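# Restock the wall glove dispenser from the cart

## Task

Take both new glove boxes off the cart and place them in the vacant slots of the glove dispenser mounted on the wall; the cart and pedal bin may be moved. Afterwards release the boxes and back the robot away. The robot must not tip over or be left leaning, or the task fails.

## Robot and tools

ROBOT. A simulated Hello Robot Stretch 4 with one arm. It has an omni-wheel base, a lift that rides up a mast, an arm that telescopes forward, a three-joint wrist (yaw, pitch, roll) and a two-finger gripper. It stands about 1.6 m tall, and its base rim lies within 0.23 m of the base origin. A loose object may occasionally get nudged by something other than the robot.

FRAMES. Base frame: origin on the floor below the base centre, x forward, y left, z up. hand_pose is reported in this frame, for a point between the open fingertips; with all wrist joints at 0 its axes line up with the base frame. Its printed position may be slightly wrong. The odometry frame is the base frame as it was when the scene began. Odometry heading runs -3.142 to 3.142, positive to the left.

execute_actions. Argument actions: a list with zero or one action. An empty list just reports state and images. An action may hold base, joints or both, plus optional pace and contact_limits; or it holds only end_of_arm. Motions in one action start together and may finish at different times.
- base: exactly one key, each a relative move from where the base last reported itself. translate_m: straight drive in metres, forward positive, -2 to 2. strafe_m: sideways in metres, left positive, -2 to 2. rotate_rad: turn in place in radians, counter-clockwise positive, -3.2 to 3.2.
- joints: absolute targets by name. lift_m 0 to 1.2 m; arm_m 0 to 0.55 m extension; wrist_yaw_rad -1.134 to 4.276 (0 forward, positive left, 3.14 folded back, above 3.4 the arm may block it); wrist_pitch_rad -1.117 to 4.259 (0 level, 1.57 pointing down); wrist_roll_rad -1.117 to 4.259 (0 keeps fingers level, positive turns clockwise seen from behind); gripper_m -0.038 to 0.141, the fingertip gap in metres (negative means the fingers press together). Done tolerances: ±0.004 for lift, arm and gripper, ±0.02 for yaw and roll, ±0.05 for pitch. A joint target outside its range is clipped and the result notes it; any other bad value or unknown key rejects the whole call.
- pace: "slow", "default", "fast" or "max" (base up to 0.1/0.3/0.4/0.6 m/s and 1/2/3/4 rad/s). With lift above 0.2 m the base is slowed further, down to 0.3 m/s and 1 rad/s at 1.2 m.
- contact_limits: only arm_m, 0 (gentlest) to 0.75 (firmest), default 0.5; exceeding it ends the motion with contact_stop.
- end_of_arm: "enable_torque" re-energises wrist or gripper motors that shut off.
- cameras: list of head_camera, head_left_camera, head_right_camera, wrist_camera or all; omitted/null means all, [] means none.
Any part you leave out of an action may still be driving toward an earlier target. No action runs longer than 15 s. If a call reports a stop, the rest of the calls in that same reply are skipped.

wait: seconds, 0 to 10; commands nothing and returns the same report as an empty action. zoom_image: camera plus region [x0, y0, x1, y1] in pixels of that camera's latest full image, top-left origin, at most 504 by 504. finished_scene: scene, the current scene's number; ends it for good once the last command has been held, and reports success. Replying with no tool call also ends everything.

CAMERAS. head_camera (420x560) sits atop the mast looking forward and down; turn the base to aim it. head_left_camera and head_right_camera (fisheye, 420x672) look more steeply down and show the base and arm. wrist_camera (616x392) looks along the fingers, fingertips near the bottom of its image.

RESULT LINES. joint_positions: current joint values. base_status and joint_status: how each commanded motion ended: done, off_target (resting short, maybe still pushing), contact_stop_at_<key>, limit_stop_at_<name>, time_out, torque_fault. After a stop the part drops its target and holds, unless slack. on_its_own covers what this call did not command; its "held at" is a held target, not the actual position. lidar_m: 12 distances in metres, 30-degree sectors starting straight ahead and going counter-clockwise (4th left, 7th behind, 10th right); "-" means nothing seen or closer than 0.25 m; it misses glass, thin legs and much behind the robot, but sees table tops. wrist_depth_mm: 7x7 grid of depths, 100 to 2000 mm, "-" for invalid. turned_by_wheels versus turned_by_imu: a gap over about 0.1 rad means a slip or bump, and heading error is roughly their difference. base_tilt: forward and right lean in degrees, with a fixed bias up to about 1.5. motor_effort: percent of maximum, signed toward higher joint values, peak of the last action in brackets; each has a fixed offset and noise. For wheel_0, wheel_1 and wheel_2, positive turns the base right.

GRIPPING. Command a gap smaller than the object to grip; tighter squeezes harder and pulls the object toward the wrist by up to a third of the shortfall. Reading and "done" do not prove a hold; look for a clear change in gripper effort (at commands of 0 or above), or check a camera. A load in a level gripper shifts wrist pitch effort. Stuck fingertips on a surface: raise the lift.

CAUTIONS. Contact_stop makes that part slack: a slack lift may sink, slack wheels may roll. Leaning over 6 degrees gives limit_stop_at_tilt and disables lift, arm and wheels. Avoid driving or turning with over 1 kg held and arm above 0.2 m, especially fast; avoid sustained pushes or pulls, worse when high or with a firm contact limit. Wrist motors straining fully (pressing on things, or over about 2 kg held level) shut off with torque_fault until enable_torque is sent. limit_stop_at_own_body can occur with pitch below -0.2 and roll below -0.4 or above 4; move away from the body to recover. To unfold at the start, send lift_m 0.4 with wrist_yaw_rad 0 together. Avoid drops, slams and hard hits. The world keeps running while you compose a reply, holding the last command.

Each tool is called after "Request:" as name(argument=value, ...) on one line, values as JSON.

## Session

Request:
execute_actions(actions=[])

Scene clock: 0.00 s.
base_odometry: x=+0.000 y=+0.000 heading=+0.000 (m, m, rad; odometry frame)
turned_by_wheels: +0.000 (rad since the last result)
turned_by_imu: +0.000 (rad since the last result)
base_tilt: forward=-0.8 right=+0.0 (deg)
lidar_m: 2.52 2.36 2.58 1.34 1.29 1.38 1.93 1.80 1.92 1.84 1.60 1.48
base_status: not commanded
joint_positions: lift_m=+0.227 arm_m=+0.001 wrist_yaw_rad=+3.214 wrist_pitch_rad=-0.001 wrist_roll_rad=-0.002 gripper_m=+0.057
joint_status: not commanded
motor_effort: lift_m=+19 arm_m=-1 wrist_yaw_rad=+0 wrist_pitch_rad=-7 wrist_roll_rad=-1 gripper_m=-3 wheel_0=+0 wheel_1=+0 wheel_2=+0 (%)
hand_pose: x=-0.1223 y=+0.0662 z=+0.4057 quat_wxyz=(-0.036, +0.000, -0.001, +0.999) (m; base frame)
wrist_depth_mm: - - 142 - - - 1863 / - - 139 - - - 1397 / - - 134 294 - 1708 1308 / - 117 140 - - 1708 1308 / 185 1756 - - - 1708 1308 / 195 1708 208 1708 196 1618 1397 / 193 1008 1008 135 1060 991 1138
pictures: head_camera, head_left_camera, head_right_camera, wrist_camera
Images, in order (width x height): head_camera 420x560, head_left_camera 420x672, head_right_camera 420x672, wrist_camera 616x392.

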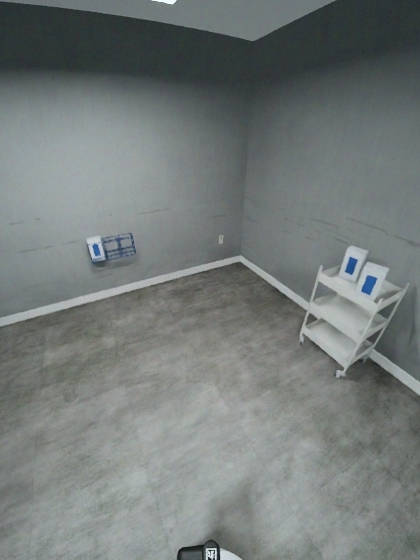

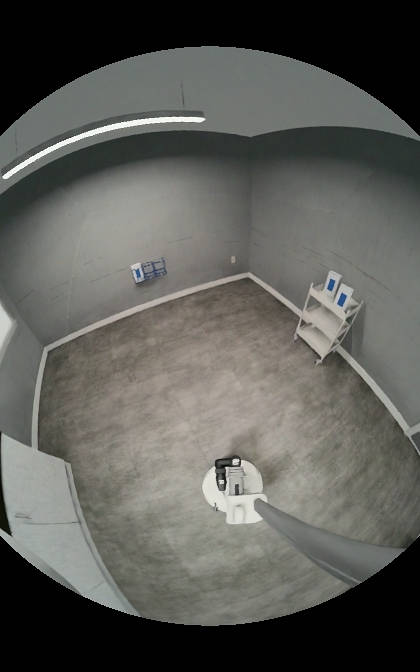

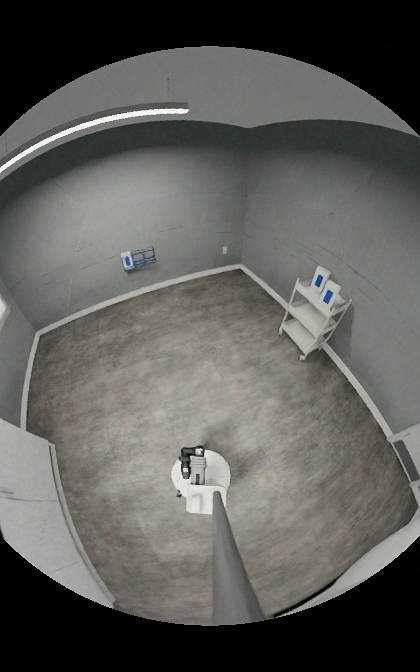

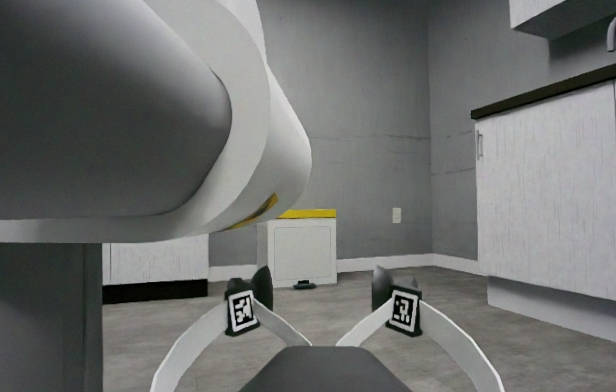

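Request:
zoom_image(camera="head_camera", region=[60, 210, 180, 290])

Request:
zoom_image(camera="head_camera", region=[280, 230, 420, 390])

Request:
execute_actions(actions=[{"base":{"rotate_rad":-0.6},"joints":{"lift_m":0.95,"wrist_yaw_rad":0,"gripper_m":0.13}}])

Region (60, 210, 180, 290) of head_camera's 420x560 image, scaled by 4.200, with more detail than that image has.

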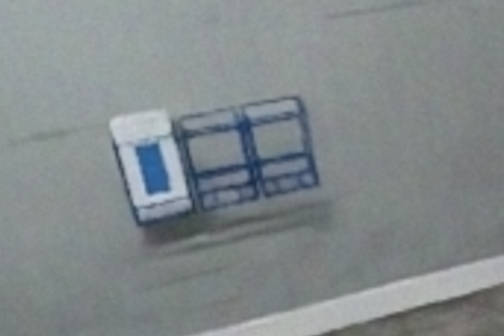

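Region (280, 230, 420, 390) of head_camera's 420x560 image, scaled by 3.150, with more detail than that image has; it fills the left 441 columns of this view, and the rest is white.

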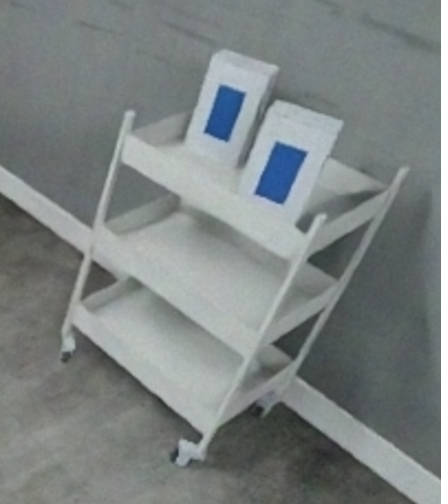

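Scene clock: 5.70 s.
base_odometry: x=+0.000 y=+0.000 heading=-0.599 (m, m, rad; odometry frame)
turned_by_wheels: -0.599 (rad since the last result)
turned_by_imu: -0.594 (rad since the last result)
base_tilt: forward=-0.8 right=+0.0 (deg)
lidar_m: 1.45 2.54 2.37 2.57 1.37 1.31 1.38 1.95 1.80 1.88 1.86 1.78
base_status: done
joint_positions: lift_m=+0.950 arm_m=+0.001 wrist_yaw_rad=+0.000 wrist_pitch_rad=-0.001 wrist_roll_rad=-0.002 gripper_m=+0.130
joint_status: all done
motor_effort: lift_m=+22(25) arm_m=+0(1) wrist_yaw_rad=-2(8) wrist_pitch_rad=-9(7) wrist_roll_rad=+0(2) gripper_m=-3(6) wheel_0=+3(8) wheel_1=+3(8) wheel_2=+3(9) (%)
hand_pose: x=+0.4603 y=-0.0873 z=+1.1282 quat_wxyz=(+1.000, -0.001, +0.000, +0.000) (m; base frame)
wrist_depth_mm: - - - 1921 1661 1464 1336 / - - - 1921 1661 1464 1308 / - - - 1921 1618 1430 1308 / - - - 1863 1661 1464 1308 / - - - 1921 1618 1430 1281 / - - 204 1537 1464 211 1308 / - - - 137 1576 1397 1281
pictures: head_camera, head_left_camera, head_right_camera, wrist_camera
Images, in order (width x height): head_camera 420x560, head_left_camera 420x672, head_right_camera 420x672, wrist_camera 616x392.

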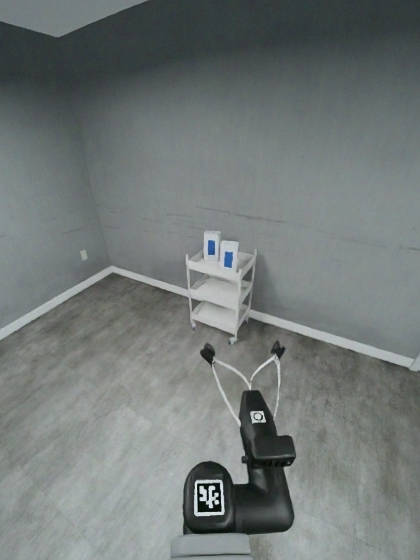

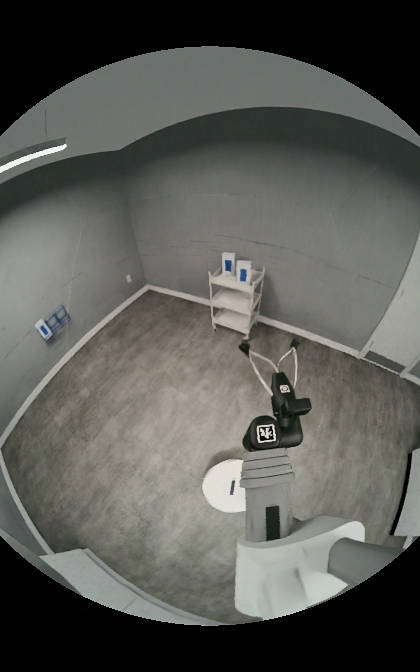

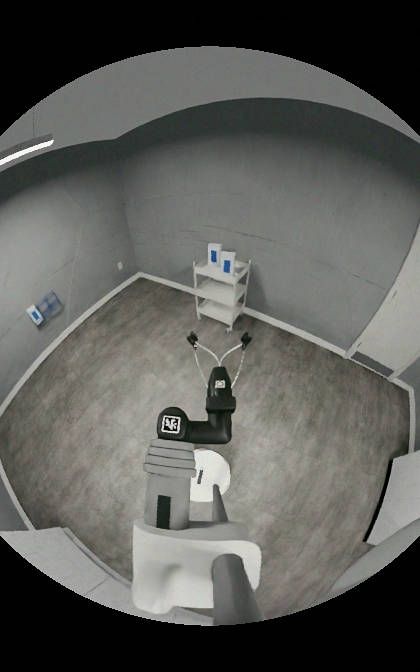

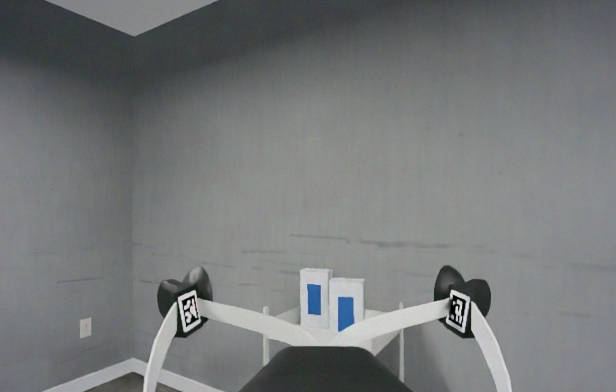

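Request:
execute_actions(actions=[{"base":{"rotate_rad":-0.573},"joints":{"lift_m":0.72}}], cameras=[])

Request:
execute_actions(actions=[{"base":{"strafe_m":0.73}}], cameras=[])

Request:
execute_actions(actions=[{"base":{"translate_m":0.55}}], cameras=["head_camera","wrist_camera"])

Scene clock: 14.77 s.
base_odometry: x=+0.000 y=+0.000 heading=-1.172 (m, m, rad; odometry frame)
turned_by_wheels: -0.572 (rad since the last result)
turned_by_imu: -0.567 (rad since the last result)
base_tilt: forward=-0.9 right=+0.0 (deg)
lidar_m: 1.78 1.46 2.42 2.39 2.54 1.39 1.32 1.35 1.97 1.80 1.85 1.89
base_status: done
joint_positions: lift_m=+0.720 arm_m=+0.001 wrist_yaw_rad=+0.000 wrist_pitch_rad=-0.001 wrist_roll_rad=-0.002 gripper_m=+0.130
joint_status: all done
motor_effort: lift_m=+14(23) arm_m=+0(1) wrist_yaw_rad=-1(2) wrist_pitch_rad=-7(9) wrist_roll_rad=+0(0) gripper_m=-2(1) wheel_0=+3(11) wheel_1=+3(8) wheel_2=+2(9) (%)
hand_pose: x=+0.4603 y=-0.0874 z=+0.8988 quat_wxyz=(+1.000, -0.001, +0.000, +0.000) (m; base frame)
wrist_depth_mm: 1576 1661 1661 1661 1661 1618 1618 / 1618 1618 1661 1661 1661 1618 1661 / 1576 1618 1661 1661 1661 1618 1661 / 1576 1618 1618 1576 1618 1618 1618 / 1366 1576 1618 1576 1618 1661 1618 / 1499 1618 204 1661 1618 211 1618 / 1255 1499 1576 137 1661 1618 1661
pictures: none
No camera images: the call's "cameras" was empty. Leave "cameras" out to get every camera's image.

Scene clock: 18.53 s.
base_odometry: x=+0.673 y=+0.284 heading=-1.172 (m, m, rad; odometry frame)
turned_by_wheels: +0.000 (rad since the last result)
turned_by_imu: -0.003 (rad since the last result)
base_tilt: forward=-0.8 right=+0.0 (deg)
lidar_m: 1.34 1.79 1.85 1.66 1.80 2.06 1.37 1.41 1.84 2.53 2.59 1.84
base_status: done
joint_positions: lift_m=+0.720 arm_m=+0.001 wrist_yaw_rad=+0.000 wrist_pitch_rad=-0.001 wrist_roll_rad=-0.002 gripper_m=+0.130
joint_status: not commanded
motor_effort: lift_m=+15(14) arm_m=-1(1) wrist_yaw_rad=-1(1) wrist_pitch_rad=-6(6) wrist_roll_rad=+0(1) gripper_m=+2(3) wheel_0=-1(12) wheel_1=+4(10) wheel_2=+0(1) (%)
hand_pose: x=+0.4603 y=-0.0874 z=+0.8987 quat_wxyz=(+1.000, -0.001, +0.000, +0.000) (m; base frame)
wrist_depth_mm: 1576 1618 1618 1618 1618 1618 1661 / 1576 1576 1576 1618 1618 1618 1618 / 1537 1576 1618 1576 1576 1618 1576 / 1576 1576 1618 1576 1576 1576 1618 / 1537 1576 1430 1464 1576 1576 1576 / 1576 1576 204 1464 1537 212 1618 / 1537 1576 1430 137 1576 1576 1576
pictures: none
No camera images: the call's "cameras" was empty. Leave "cameras" out to get every camera's image.

Scene clock: 21.83 s.
base_odometry: x=+0.886 y=-0.223 heading=-1.171 (m, m, rad; odometry frame)
turned_by_wheels: +0.001 (rad since the last result)
turned_by_imu: -0.002 (rad since the last result)
base_tilt: forward=-0.9 right=+0.0 (deg)
lidar_m: 0.78 0.81 1.63 1.71 1.71 2.40 1.92 1.96 2.60 2.50 1.82 1.27
base_status: done
joint_positions: lift_m=+0.720 arm_m=+0.001 wrist_yaw_rad=+0.000 wrist_pitch_rad=-0.001 wrist_roll_rad=-0.002 gripper_m=+0.130
joint_status: not commanded
motor_effort: lift_m=+15(15) arm_m=-1(1) wrist_yaw_rad=+0(0) wrist_pitch_rad=-8(8) wrist_roll_rad=-1(0) gripper_m=+1(1) wheel_0=+4(6) wheel_1=+4(9) wheel_2=+0(11) (%)
hand_pose: x=+0.4603 y=-0.0874 z=+0.8987 quat_wxyz=(+1.000, -0.001, +0.000, +0.000) (m; base frame)
wrist_depth_mm: 991 1008 1008 1025 1042 1042 1042 / 991 1008 1008 1008 1025 1042 1025 / 991 1008 1025 1025 1025 1025 1042 / 1008 1008 1008 1008 1008 1025 1025 / 991 991 788 991 1025 1008 1025 / 991 991 204 654 1025 211 1025 / 991 569 580 137 1025 1008 1025
pictures: head_camera, wrist_camera
Images, in order (width x height): head_camera 420x560, wrist_camera 616x392.

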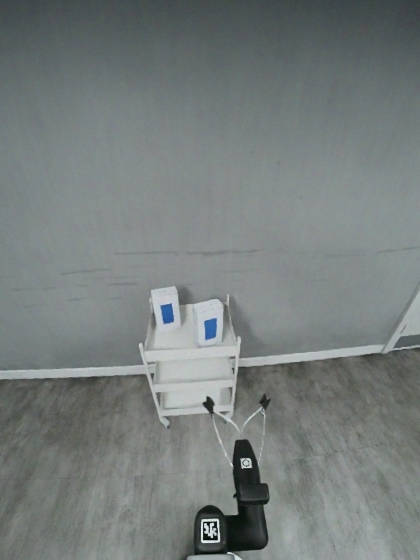

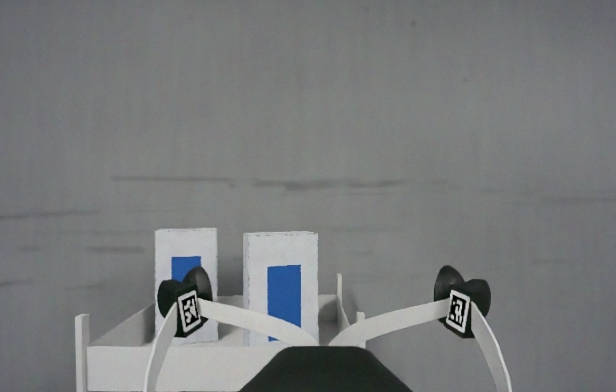

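Request:
execute_actions(actions=[{"base":{"strafe_m":0.052},"joints":{"lift_m":0.65,"gripper_m":0.141,"arm_m":0.3}}], cameras=["head_camera","wrist_camera"])

Scene clock: 26.73 s.
base_odometry: x=+0.934 y=-0.203 heading=-1.171 (m, m, rad; odometry frame)
turned_by_wheels: +0.000 (rad since the last result)
turned_by_imu: -0.002 (rad since the last result)
base_tilt: forward=-0.8 right=-0.1 (deg)
lidar_m: 0.78 0.80 1.63 1.67 1.66 2.35 1.94 1.98 2.56 2.54 1.82 1.25
base_status: done
joint_positions: lift_m=+0.650 arm_m=+0.299 wrist_yaw_rad=+0.000 wrist_pitch_rad=-0.001 wrist_roll_rad=-0.002 gripper_m=+0.141
joint_status: all done
motor_effort: lift_m=+15(16) arm_m=+5(8) wrist_yaw_rad=-1(0) wrist_pitch_rad=-9(8) wrist_roll_rad=+0(0) gripper_m=-1(3) wheel_0=-3(10) wheel_1=+1(10) wheel_2=+0(0) (%)
hand_pose: x=+0.7585 y=-0.0874 z=+0.8288 quat_wxyz=(+1.000, -0.001, +0.000, +0.000) (m; base frame)
wrist_depth_mm: 699 707 699 707 715 715 723 / 699 699 699 707 715 723 715 / 699 699 699 707 707 707 715 / 699 473 699 349 707 715 707 / 691 462 480 343 699 715 715 / 683 455 219 342 544 205 707 / 439 455 466 141 413 699 707
pictures: head_camera, wrist_camera
Images, in order (width x height): head_camera 420x560, wrist_camera 616x392.

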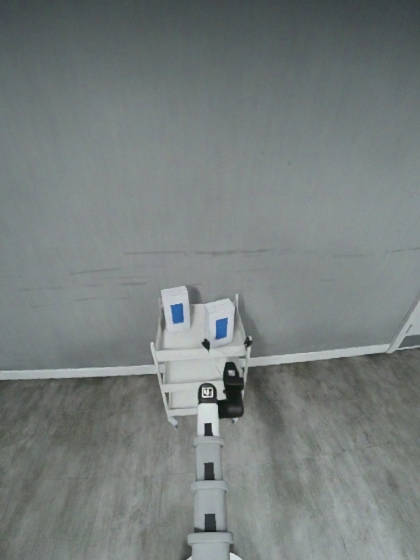

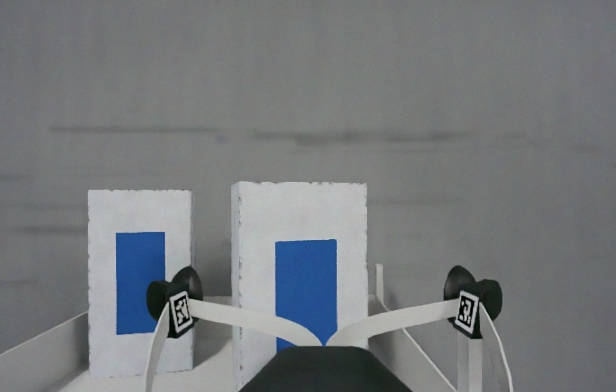

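Request:
execute_actions(actions=[{"base":{"strafe_m":0.02},"joints":{"lift_m":0.68}}], cameras=[])

Request:
execute_actions(actions=[{"joints":{"arm_m":0.46}}], cameras=["head_camera","wrist_camera"])

Scene clock: 29.87 s.
base_odometry: x=+0.953 y=-0.195 heading=-1.171 (m, m, rad; odometry frame)
turned_by_wheels: +0.000 (rad since the last result)
turned_by_imu: -0.001 (rad since the last result)
base_tilt: forward=-0.9 right=+0.0 (deg)
lidar_m: 0.77 0.79 1.61 1.62 1.64 2.32 1.94 1.98 2.59 2.58 1.80 0.83
base_status: done
joint_positions: lift_m=+0.680 arm_m=+0.299 wrist_yaw_rad=+0.000 wrist_pitch_rad=-0.001 wrist_roll_rad=-0.002 gripper_m=+0.141
joint_status: all done
motor_effort: lift_m=+22(24) arm_m=+5(5) wrist_yaw_rad=+0(0) wrist_pitch_rad=-9(5) wrist_roll_rad=+1(0) gripper_m=-1(3) wheel_0=-1(8) wheel_1=+2(9) wheel_2=+0(0) (%)
hand_pose: x=+0.7585 y=-0.0874 z=+0.8582 quat_wxyz=(+1.000, -0.001, +0.000, +0.000) (m; base frame)
wrist_depth_mm: 699 699 699 707 707 723 723 / 699 707 699 715 715 715 715 / 691 699 699 707 707 707 723 / 691 699 691 699 699 707 715 / 683 466 544 336 699 707 707 / 691 455 220 334 353 206 707 / 676 455 492 141 480 707 699
pictures: none
No camera images: the call's "cameras" was empty. Leave "cameras" out to get every camera's image.

Scene clock: 31.40 s.
base_odometry: x=+0.953 y=-0.195 heading=-1.171 (m, m, rad; odometry frame)
turned_by_wheels: +0.000 (rad since the last result)
turned_by_imu: -0.001 (rad since the last result)
base_tilt: forward=-0.8 right=+0.0 (deg)
lidar_m: 0.78 0.80 1.62 1.64 1.67 2.33 1.93 1.99 2.59 2.57 1.85 0.82
base_status: not commanded
joint_positions: lift_m=+0.680 arm_m=+0.459 wrist_yaw_rad=+0.001 wrist_pitch_rad=-0.001 wrist_roll_rad=-0.002 gripper_m=+0.141
joint_status: all done
motor_effort: lift_m=+21(22) arm_m=+5(6) wrist_yaw_rad=-3(3) wrist_pitch_rad=-6(7) wrist_roll_rad=-1(0) gripper_m=+1(2) wheel_0=-1(1) wheel_1=+2(2) wheel_2=+0(0) (%)
hand_pose: x=+0.9185 y=-0.0872 z=+0.8583 quat_wxyz=(+1.000, -0.001, -0.001, +0.000) (m; base frame)
wrist_depth_mm: 535 539 544 544 544 549 554 / 535 539 539 544 544 549 544 / 535 535 539 539 539 549 544 / 530 535 535 539 544 539 549 / 303 319 190 197 214 544 544 / 301 309 186 193 205 205 539 / 300 312 184 141 207 539 544
pictures: head_camera, wrist_camera
Images, in order (width x height): head_camera 420x560, wrist_camera 616x392.

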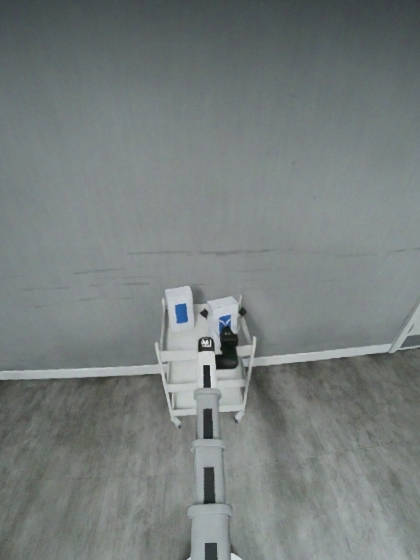

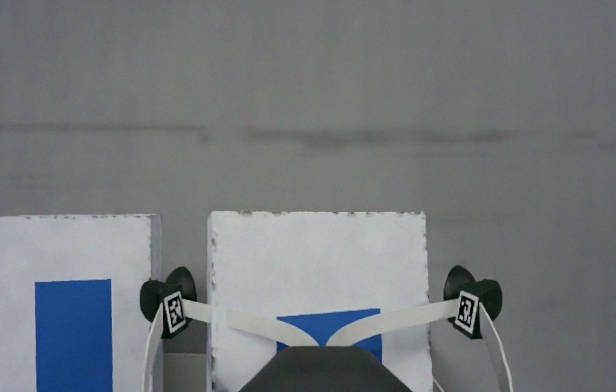

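Request:
execute_actions(actions=[{"joints":{"arm_m":0.485}}], cameras=[])

Request:
execute_actions(actions=[{"joints":{"gripper_m":0.04}}], cameras=[])

Request:
execute_actions(actions=[{"joints":{"lift_m":0.85},"pace":"slow"}], cameras=["head_camera","wrist_camera"])

Scene clock: 34.07 s.
base_odometry: x=+0.953 y=-0.195 heading=-1.171 (m, m, rad; odometry frame)
turned_by_wheels: +0.000 (rad since the last result)
turned_by_imu: -0.001 (rad since the last result)
base_tilt: forward=-0.9 right=+0.0 (deg)
lidar_m: 0.76 0.81 1.63 1.63 1.66 2.31 1.92 1.99 2.58 2.56 1.82 0.81
base_status: not commanded
joint_positions: lift_m=+0.680 arm_m=+0.484 wrist_yaw_rad=+0.001 wrist_pitch_rad=-0.001 wrist_roll_rad=-0.002 gripper_m=+0.141
joint_status: all done
motor_effort: lift_m=+21(22) arm_m=+5(4) wrist_yaw_rad=-4(4) wrist_pitch_rad=-7(8) wrist_roll_rad=+1(0) gripper_m=+0(1) wheel_0=-1(1) wheel_1=+2(2) wheel_2=+0(0) (%)
hand_pose: x=+0.9436 y=-0.0871 z=+0.8583 quat_wxyz=(+1.000, -0.001, -0.001, +0.001) (m; base frame)
wrist_depth_mm: 508 517 517 521 517 525 525 / 508 517 517 517 517 525 525 / 512 512 508 517 521 521 521 / 508 508 512 512 517 517 517 / 281 294 202 216 246 517 517 / 279 287 191 203 224 205 517 / 278 291 185 141 220 512 512
pictures: none
No camera images: the call's "cameras" was empty. Leave "cameras" out to get every camera's image.

Scene clock: 36.07 s.
base_odometry: x=+0.953 y=-0.195 heading=-1.171 (m, m, rad; odometry frame)
turned_by_wheels: +0.000 (rad since the last result)
turned_by_imu: -0.001 (rad since the last result)
base_tilt: forward=-0.9 right=+0.0 (deg)
lidar_m: 0.77 0.78 1.62 1.65 1.65 2.32 1.93 1.99 2.61 2.57 1.82 0.85
base_status: not commanded
joint_positions: lift_m=+0.680 arm_m=+0.484 wrist_yaw_rad=+0.006 wrist_pitch_rad=-0.011 wrist_roll_rad=+0.000 gripper_m=+0.041
joint_status: all done
on_its_own: wrist_yaw_rad is at rest, and its effort (-17) is outside its rest range (-13 to +13)
motor_effort: lift_m=+19(22) arm_m=+5(6) wrist_yaw_rad=-17(17) wrist_pitch_rad=+21(23) wrist_roll_rad=-4(3) gripper_m=-27(29) wheel_0=+1(1) wheel_1=+2(2) wheel_2=+0(0) (%)
hand_pose: x=+0.9440 y=-0.0858 z=+0.8614 quat_wxyz=(+1.000, +0.000, -0.006, +0.003) (m; base frame)
wrist_depth_mm: 517 521 525 525 530 525 525 / 517 517 521 525 521 525 525 / 512 512 517 517 521 517 521 / 512 512 512 517 512 517 521 / 281 294 504 205 246 517 517 / 279 291 190 193 205 512 517 / 277 287 413 135 217 504 508
pictures: none
No camera images: the call's "cameras" was empty. Leave "cameras" out to get every camera's image.

Scene clock: 38.23 s.
base_odometry: x=+0.953 y=-0.195 heading=-1.171 (m, m, rad; odometry frame)
turned_by_wheels: +0.000 (rad since the last result)
turned_by_imu: -0.001 (rad since the last result)
base_tilt: forward=-0.8 right=-0.1 (deg)
lidar_m: 0.77 0.78 1.64 1.62 1.65 2.31 1.93 1.97 2.57 2.58 1.82 0.82
base_status: not commanded
joint_positions: lift_m=+0.849 arm_m=+0.484 wrist_yaw_rad=+0.000 wrist_pitch_rad=+0.007 wrist_roll_rad=-0.001 gripper_m=+0.040
joint_status: all done
on_its_own: wrist_pitch_rad is at rest, and its effort (-29) is outside its rest range (-23 to +23)
motor_effort: lift_m=+25(27) arm_m=+5(5) wrist_yaw_rad=+0(17) wrist_pitch_rad=-29(31) wrist_roll_rad=-2(4) gripper_m=-22(25) wheel_0=+1(1) wheel_1=+2(2) wheel_2=+0(0) (%)
hand_pose: x=+0.9435 y=-0.0874 z=+1.0257 quat_wxyz=(+1.000, -0.001, +0.003, +0.000) (m; base frame)
wrist_depth_mm: 504 512 512 517 517 517 525 / 504 512 512 517 517 517 521 / 504 508 512 517 517 517 525 / 500 508 504 512 517 517 525 / 508 504 508 214 257 517 517 / 504 504 193 202 206 517 517 / 500 500 504 137 229 512 517
pictures: head_camera, wrist_camera
Images, in order (width x height): head_camera 420x560, wrist_camera 616x392.

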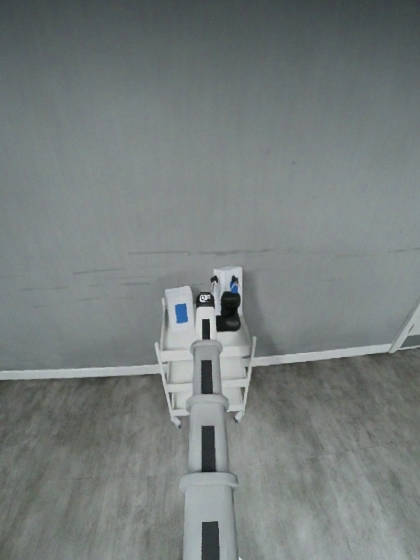

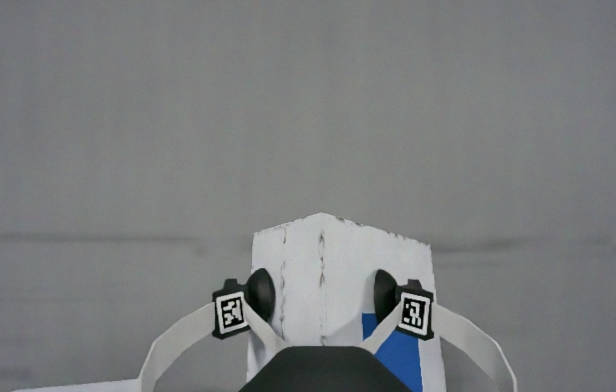

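Request:
execute_actions(actions=[{"joints":{"lift_m":0.685},"pace":"slow"}], cameras=[])

Request:
execute_actions(actions=[{"joints":{"gripper_m":0.141}}], cameras=[])

Request:
execute_actions(actions=[{"joints":{"arm_m":0.33}}], cameras=["head_camera","wrist_camera"])

Scene clock: 43.93 s.
base_odometry: x=+0.953 y=-0.195 heading=-1.171 (m, m, rad; odometry frame)
turned_by_wheels: +0.000 (rad since the last result)
turned_by_imu: -0.002 (rad since the last result)
base_tilt: forward=-0.9 right=+0.0 (deg)
lidar_m: 0.76 0.81 1.62 1.65 1.67 2.33 1.93 1.99 2.61 2.56 1.82 0.80
base_status: not commanded
joint_positions: lift_m=+0.686 arm_m=+0.484 wrist_yaw_rad=+0.003 wrist_pitch_rad=-0.013 wrist_roll_rad=-0.001 gripper_m=+0.040
joint_status: all done
on_its_own: wrist_pitch_rad is at rest, and its effort (+28) is outside its rest range (-23 to +23)
motor_effort: lift_m=+11(23) arm_m=+5(5) wrist_yaw_rad=-9(9) wrist_pitch_rad=+28(28) wrist_roll_rad=-2(2) gripper_m=-23(20) wheel_0=+1(1) wheel_1=+2(2) wheel_2=+0(0) (%)
hand_pose: x=+0.9437 y=-0.0866 z=+0.8675 quat_wxyz=(+1.000, -0.001, -0.006, +0.001) (m; base frame)
wrist_depth_mm: 521 521 521 525 525 530 525 / 517 517 517 521 525 525 530 / 512 512 512 517 517 521 521 / 512 512 512 512 517 517 521 / 282 317 508 215 257 512 517 / 279 293 193 200 208 512 517 / 277 287 504 135 227 508 508
pictures: none
No camera images: the call's "cameras" was empty. Leave "cameras" out to get every camera's image.

Scene clock: 45.93 s.
base_odometry: x=+0.953 y=-0.195 heading=-1.171 (m, m, rad; odometry frame)
turned_by_wheels: +0.000 (rad since the last result)
turned_by_imu: -0.001 (rad since the last result)
base_tilt: forward=-0.9 right=+0.0 (deg)
lidar_m: 0.76 0.80 1.64 1.64 1.65 2.32 1.93 2.00 2.61 2.56 1.80 0.84
base_status: not commanded
joint_positions: lift_m=+0.685 arm_m=+0.484 wrist_yaw_rad=+0.001 wrist_pitch_rad=-0.001 wrist_roll_rad=-0.002 gripper_m=+0.141
joint_status: all done
motor_effort: lift_m=+15(15) arm_m=+5(5) wrist_yaw_rad=-2(10) wrist_pitch_rad=-8(27) wrist_roll_rad=+0(2) gripper_m=+0(23) wheel_0=+1(1) wheel_1=+2(2) wheel_2=+0(0) (%)
hand_pose: x=+0.9436 y=-0.0872 z=+0.8637 quat_wxyz=(+1.000, -0.001, +0.000, +0.000) (m; base frame)
wrist_depth_mm: 512 512 512 521 525 525 525 / 508 512 512 517 525 525 521 / 504 508 517 512 521 521 525 / 504 504 508 512 517 517 521 / 281 294 203 211 229 512 521 / 279 290 194 204 216 206 521 / 277 290 191 141 214 508 517
pictures: none
No camera images: the call's "cameras" was empty. Leave "cameras" out to get every camera's image.

Scene clock: 47.47 s.
base_odometry: x=+0.953 y=-0.195 heading=-1.171 (m, m, rad; odometry frame)
turned_by_wheels: +0.000 (rad since the last result)
turned_by_imu: -0.001 (rad since the last result)
base_tilt: forward=-0.8 right=+0.0 (deg)
lidar_m: 0.78 0.81 1.62 1.64 1.64 2.32 1.95 1.97 2.59 2.57 1.82 0.82
base_status: not commanded
joint_positions: lift_m=+0.685 arm_m=+0.331 wrist_yaw_rad=+0.000 wrist_pitch_rad=-0.001 wrist_roll_rad=-0.002 gripper_m=+0.141
joint_status: all done
motor_effort: lift_m=+14(15) arm_m=-5(6) wrist_yaw_rad=-1(2) wrist_pitch_rad=-5(8) wrist_roll_rad=+0(1) gripper_m=-1(2) wheel_0=+1(1) wheel_1=+2(2) wheel_2=+0(0) (%)
hand_pose: x=+0.7903 y=-0.0874 z=+0.8637 quat_wxyz=(+1.000, -0.001, +0.000, +0.000) (m; base frame)
wrist_depth_mm: 668 676 676 676 683 676 683 / 661 668 676 676 676 676 683 / 661 661 676 676 676 676 683 / 661 654 661 668 676 683 676 / 661 433 661 312 338 676 683 / 647 424 219 310 329 206 668 / 654 427 525 141 427 676 676
pictures: head_camera, wrist_camera
Images, in order (width x height): head_camera 420x560, wrist_camera 616x392.

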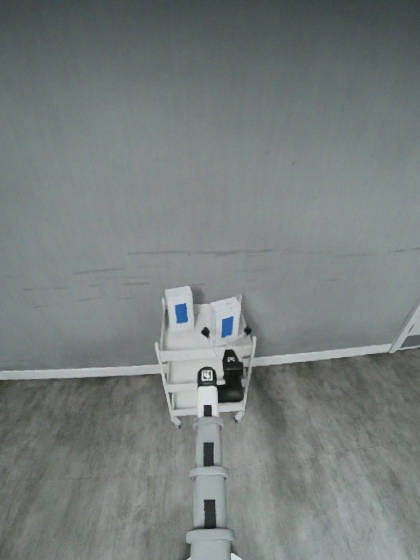

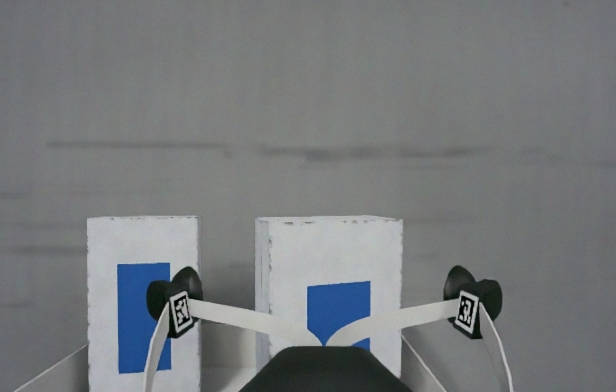

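Request:
execute_actions(actions=[{"joints":{"arm_m":0.5,"lift_m":0.67}}], cameras=["wrist_camera"])

Request:
execute_actions(actions=[{"joints":{"gripper_m":0.075}}], cameras=["wrist_camera"])

Request:
execute_actions(actions=[{"joints":{"lift_m":0.9},"pace":"slow"}], cameras=["head_camera","wrist_camera"])

Scene clock: 53.43 s.
base_odometry: x=+0.953 y=-0.195 heading=-1.171 (m, m, rad; odometry frame)
turned_by_wheels: +0.000 (rad since the last result)
turned_by_imu: -0.002 (rad since the last result)
base_tilt: forward=-0.9 right=+0.0 (deg)
lidar_m: 0.77 0.80 1.63 1.65 1.66 2.31 1.91 1.99 2.56 2.57 1.83 0.83
base_status: not commanded
joint_positions: lift_m=+0.670 arm_m=+0.499 wrist_yaw_rad=+0.001 wrist_pitch_rad=-0.001 wrist_roll_rad=-0.002 gripper_m=+0.141
joint_status: all done
motor_effort: lift_m=+15(15) arm_m=+5(5) wrist_yaw_rad=-4(4) wrist_pitch_rad=-6(8) wrist_roll_rad=+0(1) gripper_m=+5(0) wheel_0=+1(1) wheel_1=+2(2) wheel_2=+0(0) (%)
hand_pose: x=+0.9586 y=-0.0870 z=+0.8489 quat_wxyz=(+1.000, -0.001, -0.001, +0.001) (m; base frame)
wrist_depth_mm: 496 500 500 504 508 508 508 / 492 496 504 504 504 508 508 / 492 492 500 500 500 508 504 / 492 492 496 211 236 500 504 / 267 294 206 198 218 500 504 / 266 276 188 190 205 206 500 / 265 278 189 141 202 496 504
pictures: wrist_camera
Images, in order (width x height): wrist_camera 616x392.

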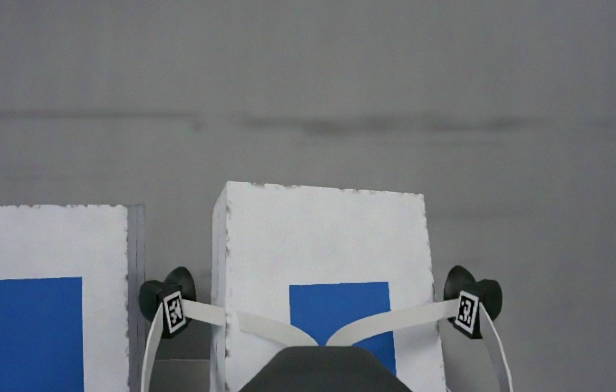

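Scene clock: 55.13 s.
base_odometry: x=+0.953 y=-0.195 heading=-1.171 (m, m, rad; odometry frame)
turned_by_wheels: +0.000 (rad since the last result)
turned_by_imu: -0.001 (rad since the last result)
base_tilt: forward=-0.8 right=+0.0 (deg)
lidar_m: 0.77 0.81 1.63 1.64 1.65 2.31 1.94 1.98 2.60 2.58 1.83 0.81
base_status: not commanded
joint_positions: lift_m=+0.670 arm_m=+0.499 wrist_yaw_rad=+0.001 wrist_pitch_rad=-0.001 wrist_roll_rad=-0.002 gripper_m=+0.076
joint_status: all done
motor_effort: lift_m=+15(15) arm_m=+5(5) wrist_yaw_rad=-4(4) wrist_pitch_rad=-5(7) wrist_roll_rad=-1(0) gripper_m=-26(23) wheel_0=+1(1) wheel_1=+2(2) wheel_2=+0(0) (%)
hand_pose: x=+0.9586 y=-0.0870 z=+0.8488 quat_wxyz=(+1.000, -0.001, -0.001, +0.001) (m; base frame)
wrist_depth_mm: 500 500 500 504 504 508 512 / 496 496 500 500 504 504 508 / 492 492 500 500 504 504 504 / 492 492 492 195 224 500 504 / 267 297 187 186 207 500 504 / 266 276 177 179 195 193 504 / 265 276 180 129 193 496 500
pictures: wrist_camera
Images, in order (width x height): wrist_camera 616x392.

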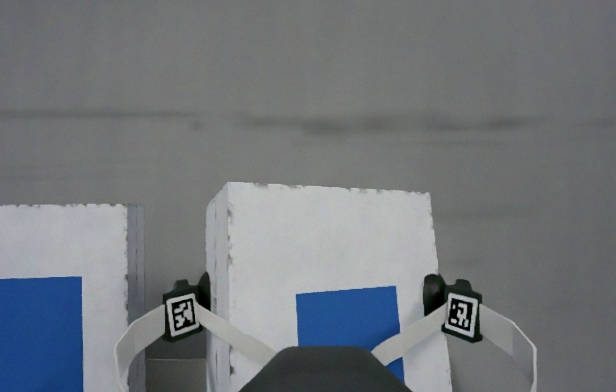

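Scene clock: 57.70 s.
base_odometry: x=+0.953 y=-0.195 heading=-1.171 (m, m, rad; odometry frame)
turned_by_wheels: +0.000 (rad since the last result)
turned_by_imu: -0.001 (rad since the last result)
base_tilt: forward=-0.8 right=+0.0 (deg)
lidar_m: 0.78 0.81 1.62 1.62 1.66 2.35 1.94 1.99 2.60 2.57 1.81 0.84
base_status: not commanded
joint_positions: lift_m=+0.899 arm_m=+0.499 wrist_yaw_rad=+0.000 wrist_pitch_rad=+0.006 wrist_roll_rad=-0.002 gripper_m=+0.076
joint_status: all done
on_its_own: wrist_pitch_rad is at rest, and its effort (-28) is outside its rest range (-23 to +23)
motor_effort: lift_m=+24(23) arm_m=+5(6) wrist_yaw_rad=-2(4) wrist_pitch_rad=-28(27) wrist_roll_rad=-1(2) gripper_m=-36(28) wheel_0=+1(1) wheel_1=+2(2) wheel_2=+0(0) (%)
hand_pose: x=+0.9585 y=-0.0873 z=+1.0759 quat_wxyz=(+1.000, -0.001, +0.003, +0.000) (m; base frame)
wrist_depth_mm: 492 492 500 504 504 508 504 / 492 496 500 496 500 504 512 / 488 492 492 500 500 504 504 / 492 492 492 196 221 500 508 / 488 492 187 184 206 508 500 / 488 492 178 179 197 194 508 / 488 492 182 129 195 500 504
pictures: head_camera, wrist_camera
Images, in order (width x height): head_camera 420x560, wrist_camera 616x392.

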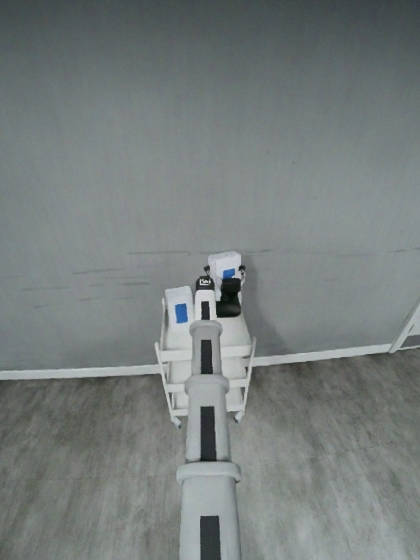

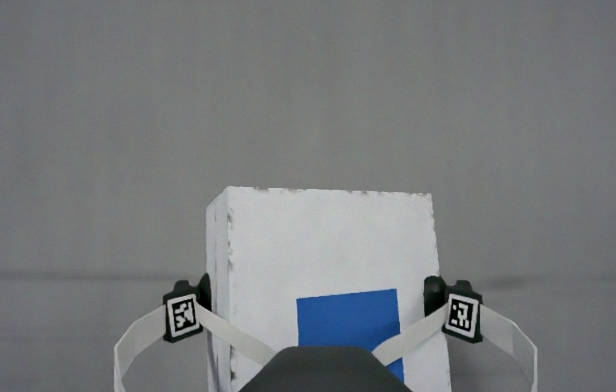

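Request:
execute_actions(actions=[{"joints":{"arm_m":0.05},"pace":"slow"}], cameras=[])

Request:
execute_actions(actions=[{"base":{"rotate_rad":1.571},"pace":"slow"}])

Scene clock: 65.73 s.
base_odometry: x=+0.953 y=-0.195 heading=-1.171 (m, m, rad; odometry frame)
turned_by_wheels: +0.000 (rad since the last result)
turned_by_imu: -0.003 (rad since the last result)
base_tilt: forward=-0.9 right=+0.0 (deg)
lidar_m: 0.42 0.79 1.61 1.61 1.65 2.31 1.93 1.98 2.59 2.56 1.82 1.28
base_status: not commanded
joint_positions: lift_m=+0.899 arm_m=+0.051 wrist_yaw_rad=+0.000 wrist_pitch_rad=+0.006 wrist_roll_rad=-0.002 gripper_m=+0.076
joint_status: all done
on_its_own: wrist_pitch_rad is at rest, and its effort (-27) is outside its rest range (-23 to +23)
motor_effort: lift_m=+24(25) arm_m=-5(4) wrist_yaw_rad=-1(1) wrist_pitch_rad=-27(27) wrist_roll_rad=-1(0) gripper_m=-35(29) wheel_0=+1(1) wheel_1=+2(2) wheel_2=+0(0) (%)
hand_pose: x=+0.5103 y=-0.0874 z=+1.0759 quat_wxyz=(+1.000, -0.001, +0.003, +0.000) (m; base frame)
wrist_depth_mm: 960 946 960 960 976 976 976 / 946 960 960 960 946 960 976 / 946 931 960 960 960 976 960 / 946 931 946 196 221 960 976 / 946 960 187 185 207 976 960 / 946 946 178 179 198 194 976 / 946 946 182 129 194 946 960
pictures: none
No camera images: the call's "cameras" was empty. Leave "cameras" out to get every camera's image.

Scene clock: 68.60 s.
base_odometry: x=+0.953 y=-0.195 heading=+0.399 (m, m, rad; odometry frame)
turned_by_wheels: +1.570 (rad since the last result)
turned_by_imu: +1.548 (rad since the last result)
base_tilt: forward=-0.8 right=+0.0 (deg)
lidar_m: 0.41 1.65 2.29 1.92 1.95 2.60 2.58 1.86 0.85 0.78 0.81 1.63
base_status: done
joint_positions: lift_m=+0.900 arm_m=+0.051 wrist_yaw_rad=+0.000 wrist_pitch_rad=+0.006 wrist_roll_rad=-0.002 gripper_m=+0.076
joint_status: not commanded
on_its_own: wrist_pitch_rad is at rest, and its effort (-29) is outside its rest range (-23 to +23)
motor_effort: lift_m=+24(24) arm_m=-5(5) wrist_yaw_rad=-1(1) wrist_pitch_rad=-29(29) wrist_roll_rad=+0(0) gripper_m=-30(30) wheel_0=-4(4) wheel_1=-3(6) wheel_2=-3(7) (%)
hand_pose: x=+0.5103 y=-0.0873 z=+1.0759 quat_wxyz=(+1.000, -0.001, +0.003, +0.000) (m; base frame)
wrist_depth_mm: 1464 1499 1499 1499 1499 1499 1537 / 1499 1464 1499 1499 1537 1499 1499 / 1464 1464 1499 1464 1499 1537 1499 / 1464 1464 1430 196 222 1499 1537 / 1464 1499 187 184 206 1499 1464 / 1464 1366 178 179 197 194 1499 / 1464 1430 182 129 195 1499 1499
pictures: head_camera, head_left_camera, head_right_camera, wrist_camera
Images, in order (width x height): head_camera 420x560, head_left_camera 420x672, head_right_camera 420x672, wrist_camera 616x392.

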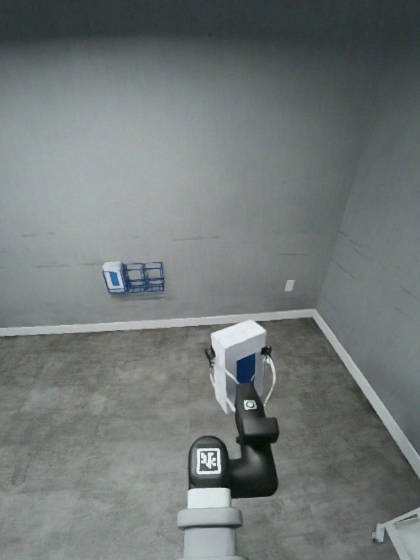

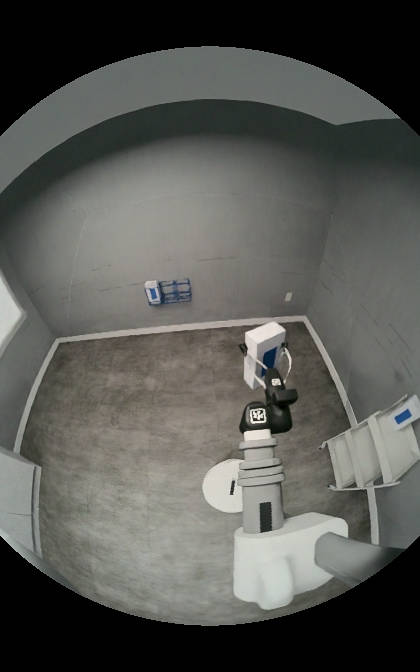

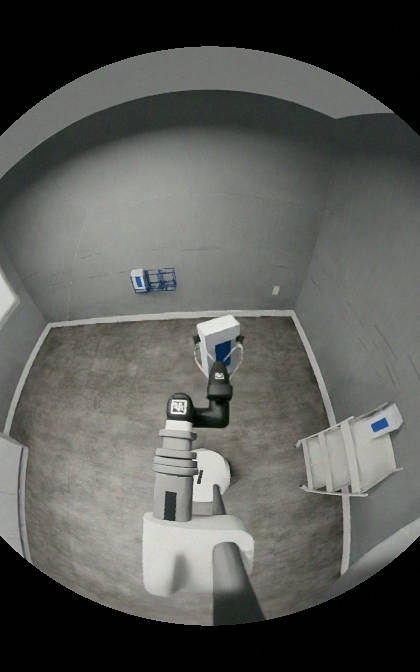

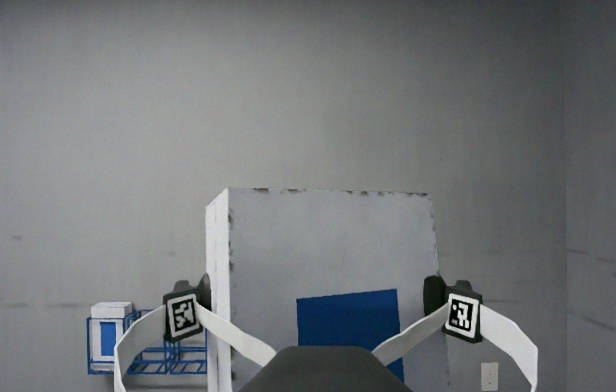

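Request:
execute_actions(actions=[{"base":{"strafe_m":0.45},"joints":{"lift_m":0.75},"pace":"slow"}], cameras=[])

Request:
execute_actions(actions=[{"base":{"translate_m":0.85}}])

Scene clock: 77.17 s.
base_odometry: x=+0.778 y=+0.219 heading=+0.399 (m, m, rad; odometry frame)
turned_by_wheels: +0.000 (rad since the last result)
turned_by_imu: -0.005 (rad since the last result)
base_tilt: forward=-0.9 right=+0.0 (deg)
lidar_m: 0.43 1.73 2.19 1.46 1.48 1.96 2.61 2.49 1.77 1.23 1.69 0.48
base_status: done
joint_positions: lift_m=+0.750 arm_m=+0.051 wrist_yaw_rad=+0.000 wrist_pitch_rad=+0.006 wrist_roll_rad=-0.002 gripper_m=+0.076
joint_status: all done
on_its_own: wrist_pitch_rad is at rest, and its effort (-27) is outside its rest range (-23 to +23)
motor_effort: lift_m=+17(23) arm_m=-5(5) wrist_yaw_rad=-1(2) wrist_pitch_rad=-27(27) wrist_roll_rad=-1(0) gripper_m=-29(31) wheel_0=-5(13) wheel_1=+4(9) wheel_2=+0(3) (%)
hand_pose: x=+0.5103 y=-0.0874 z=+0.9265 quat_wxyz=(+1.000, -0.001, +0.003, +0.000) (m; base frame)
wrist_depth_mm: 1430 1430 1464 1464 1464 1537 1537 / 1397 1430 1499 1464 1464 1499 1499 / 1397 1430 1464 1464 1499 1499 1499 / 1430 1464 1430 196 221 1499 1499 / 1397 1397 187 185 206 1499 1499 / 1430 1430 178 178 197 193 1464 / 1397 1430 182 129 195 1499 1499
pictures: none
No camera images: the call's "cameras" was empty. Leave "cameras" out to get every camera's image.

Scene clock: 81.50 s.
base_odometry: x=+1.561 y=+0.550 heading=+0.400 (m, m, rad; odometry frame)
turned_by_wheels: +0.001 (rad since the last result)
turned_by_imu: -0.003 (rad since the last result)
base_tilt: forward=-0.8 right=+0.1 (deg)
lidar_m: 0.42 0.76 1.14 2.08 1.84 2.02 3.49 2.46 1.38 1.58 1.30 0.50
base_status: done
joint_positions: lift_m=+0.750 arm_m=+0.051 wrist_yaw_rad=+0.000 wrist_pitch_rad=+0.006 wrist_roll_rad=-0.002 gripper_m=+0.076
joint_status: not commanded
on_its_own: wrist_pitch_rad is at rest, and its effort (-26) is outside its rest range (-23 to +23)
motor_effort: lift_m=+18(17) arm_m=-5(5) wrist_yaw_rad=-2(1) wrist_pitch_rad=-26(30) wrist_roll_rad=-2(0) gripper_m=-31(30) wheel_0=+4(7) wheel_1=+3(8) wheel_2=+0(12) (%)
hand_pose: x=+0.5103 y=-0.0874 z=+0.9265 quat_wxyz=(+1.000, -0.001, +0.003, +0.000) (m; base frame)
wrist_depth_mm: 580 585 585 585 597 597 609 / 574 580 585 591 597 591 597 / 574 580 585 585 585 603 609 / 574 569 580 196 222 597 603 / 574 580 187 184 206 591 603 / 574 574 178 179 197 193 603 / 569 574 182 129 195 591 603
pictures: head_camera, head_left_camera, head_right_camera, wrist_camera
Images, in order (width x height): head_camera 420x560, head_left_camera 420x672, head_right_camera 420x672, wrist_camera 616x392.

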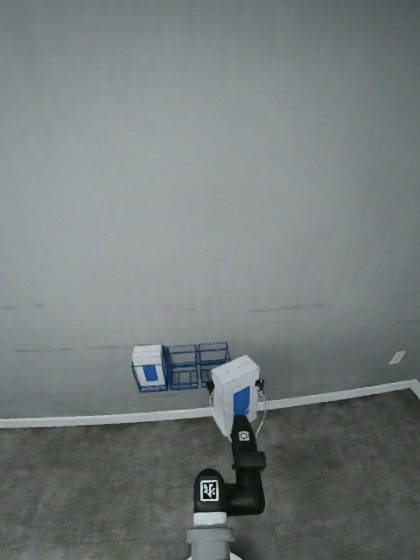

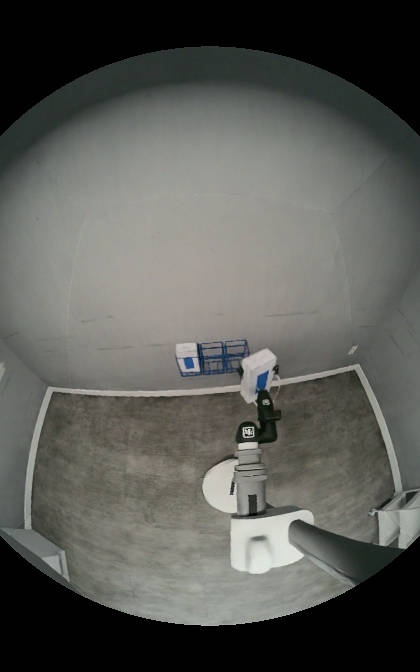

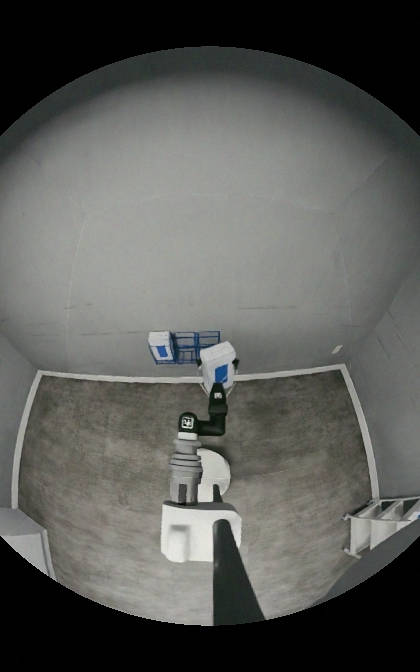

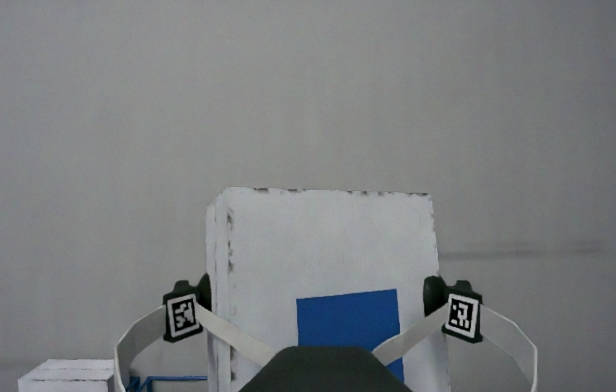

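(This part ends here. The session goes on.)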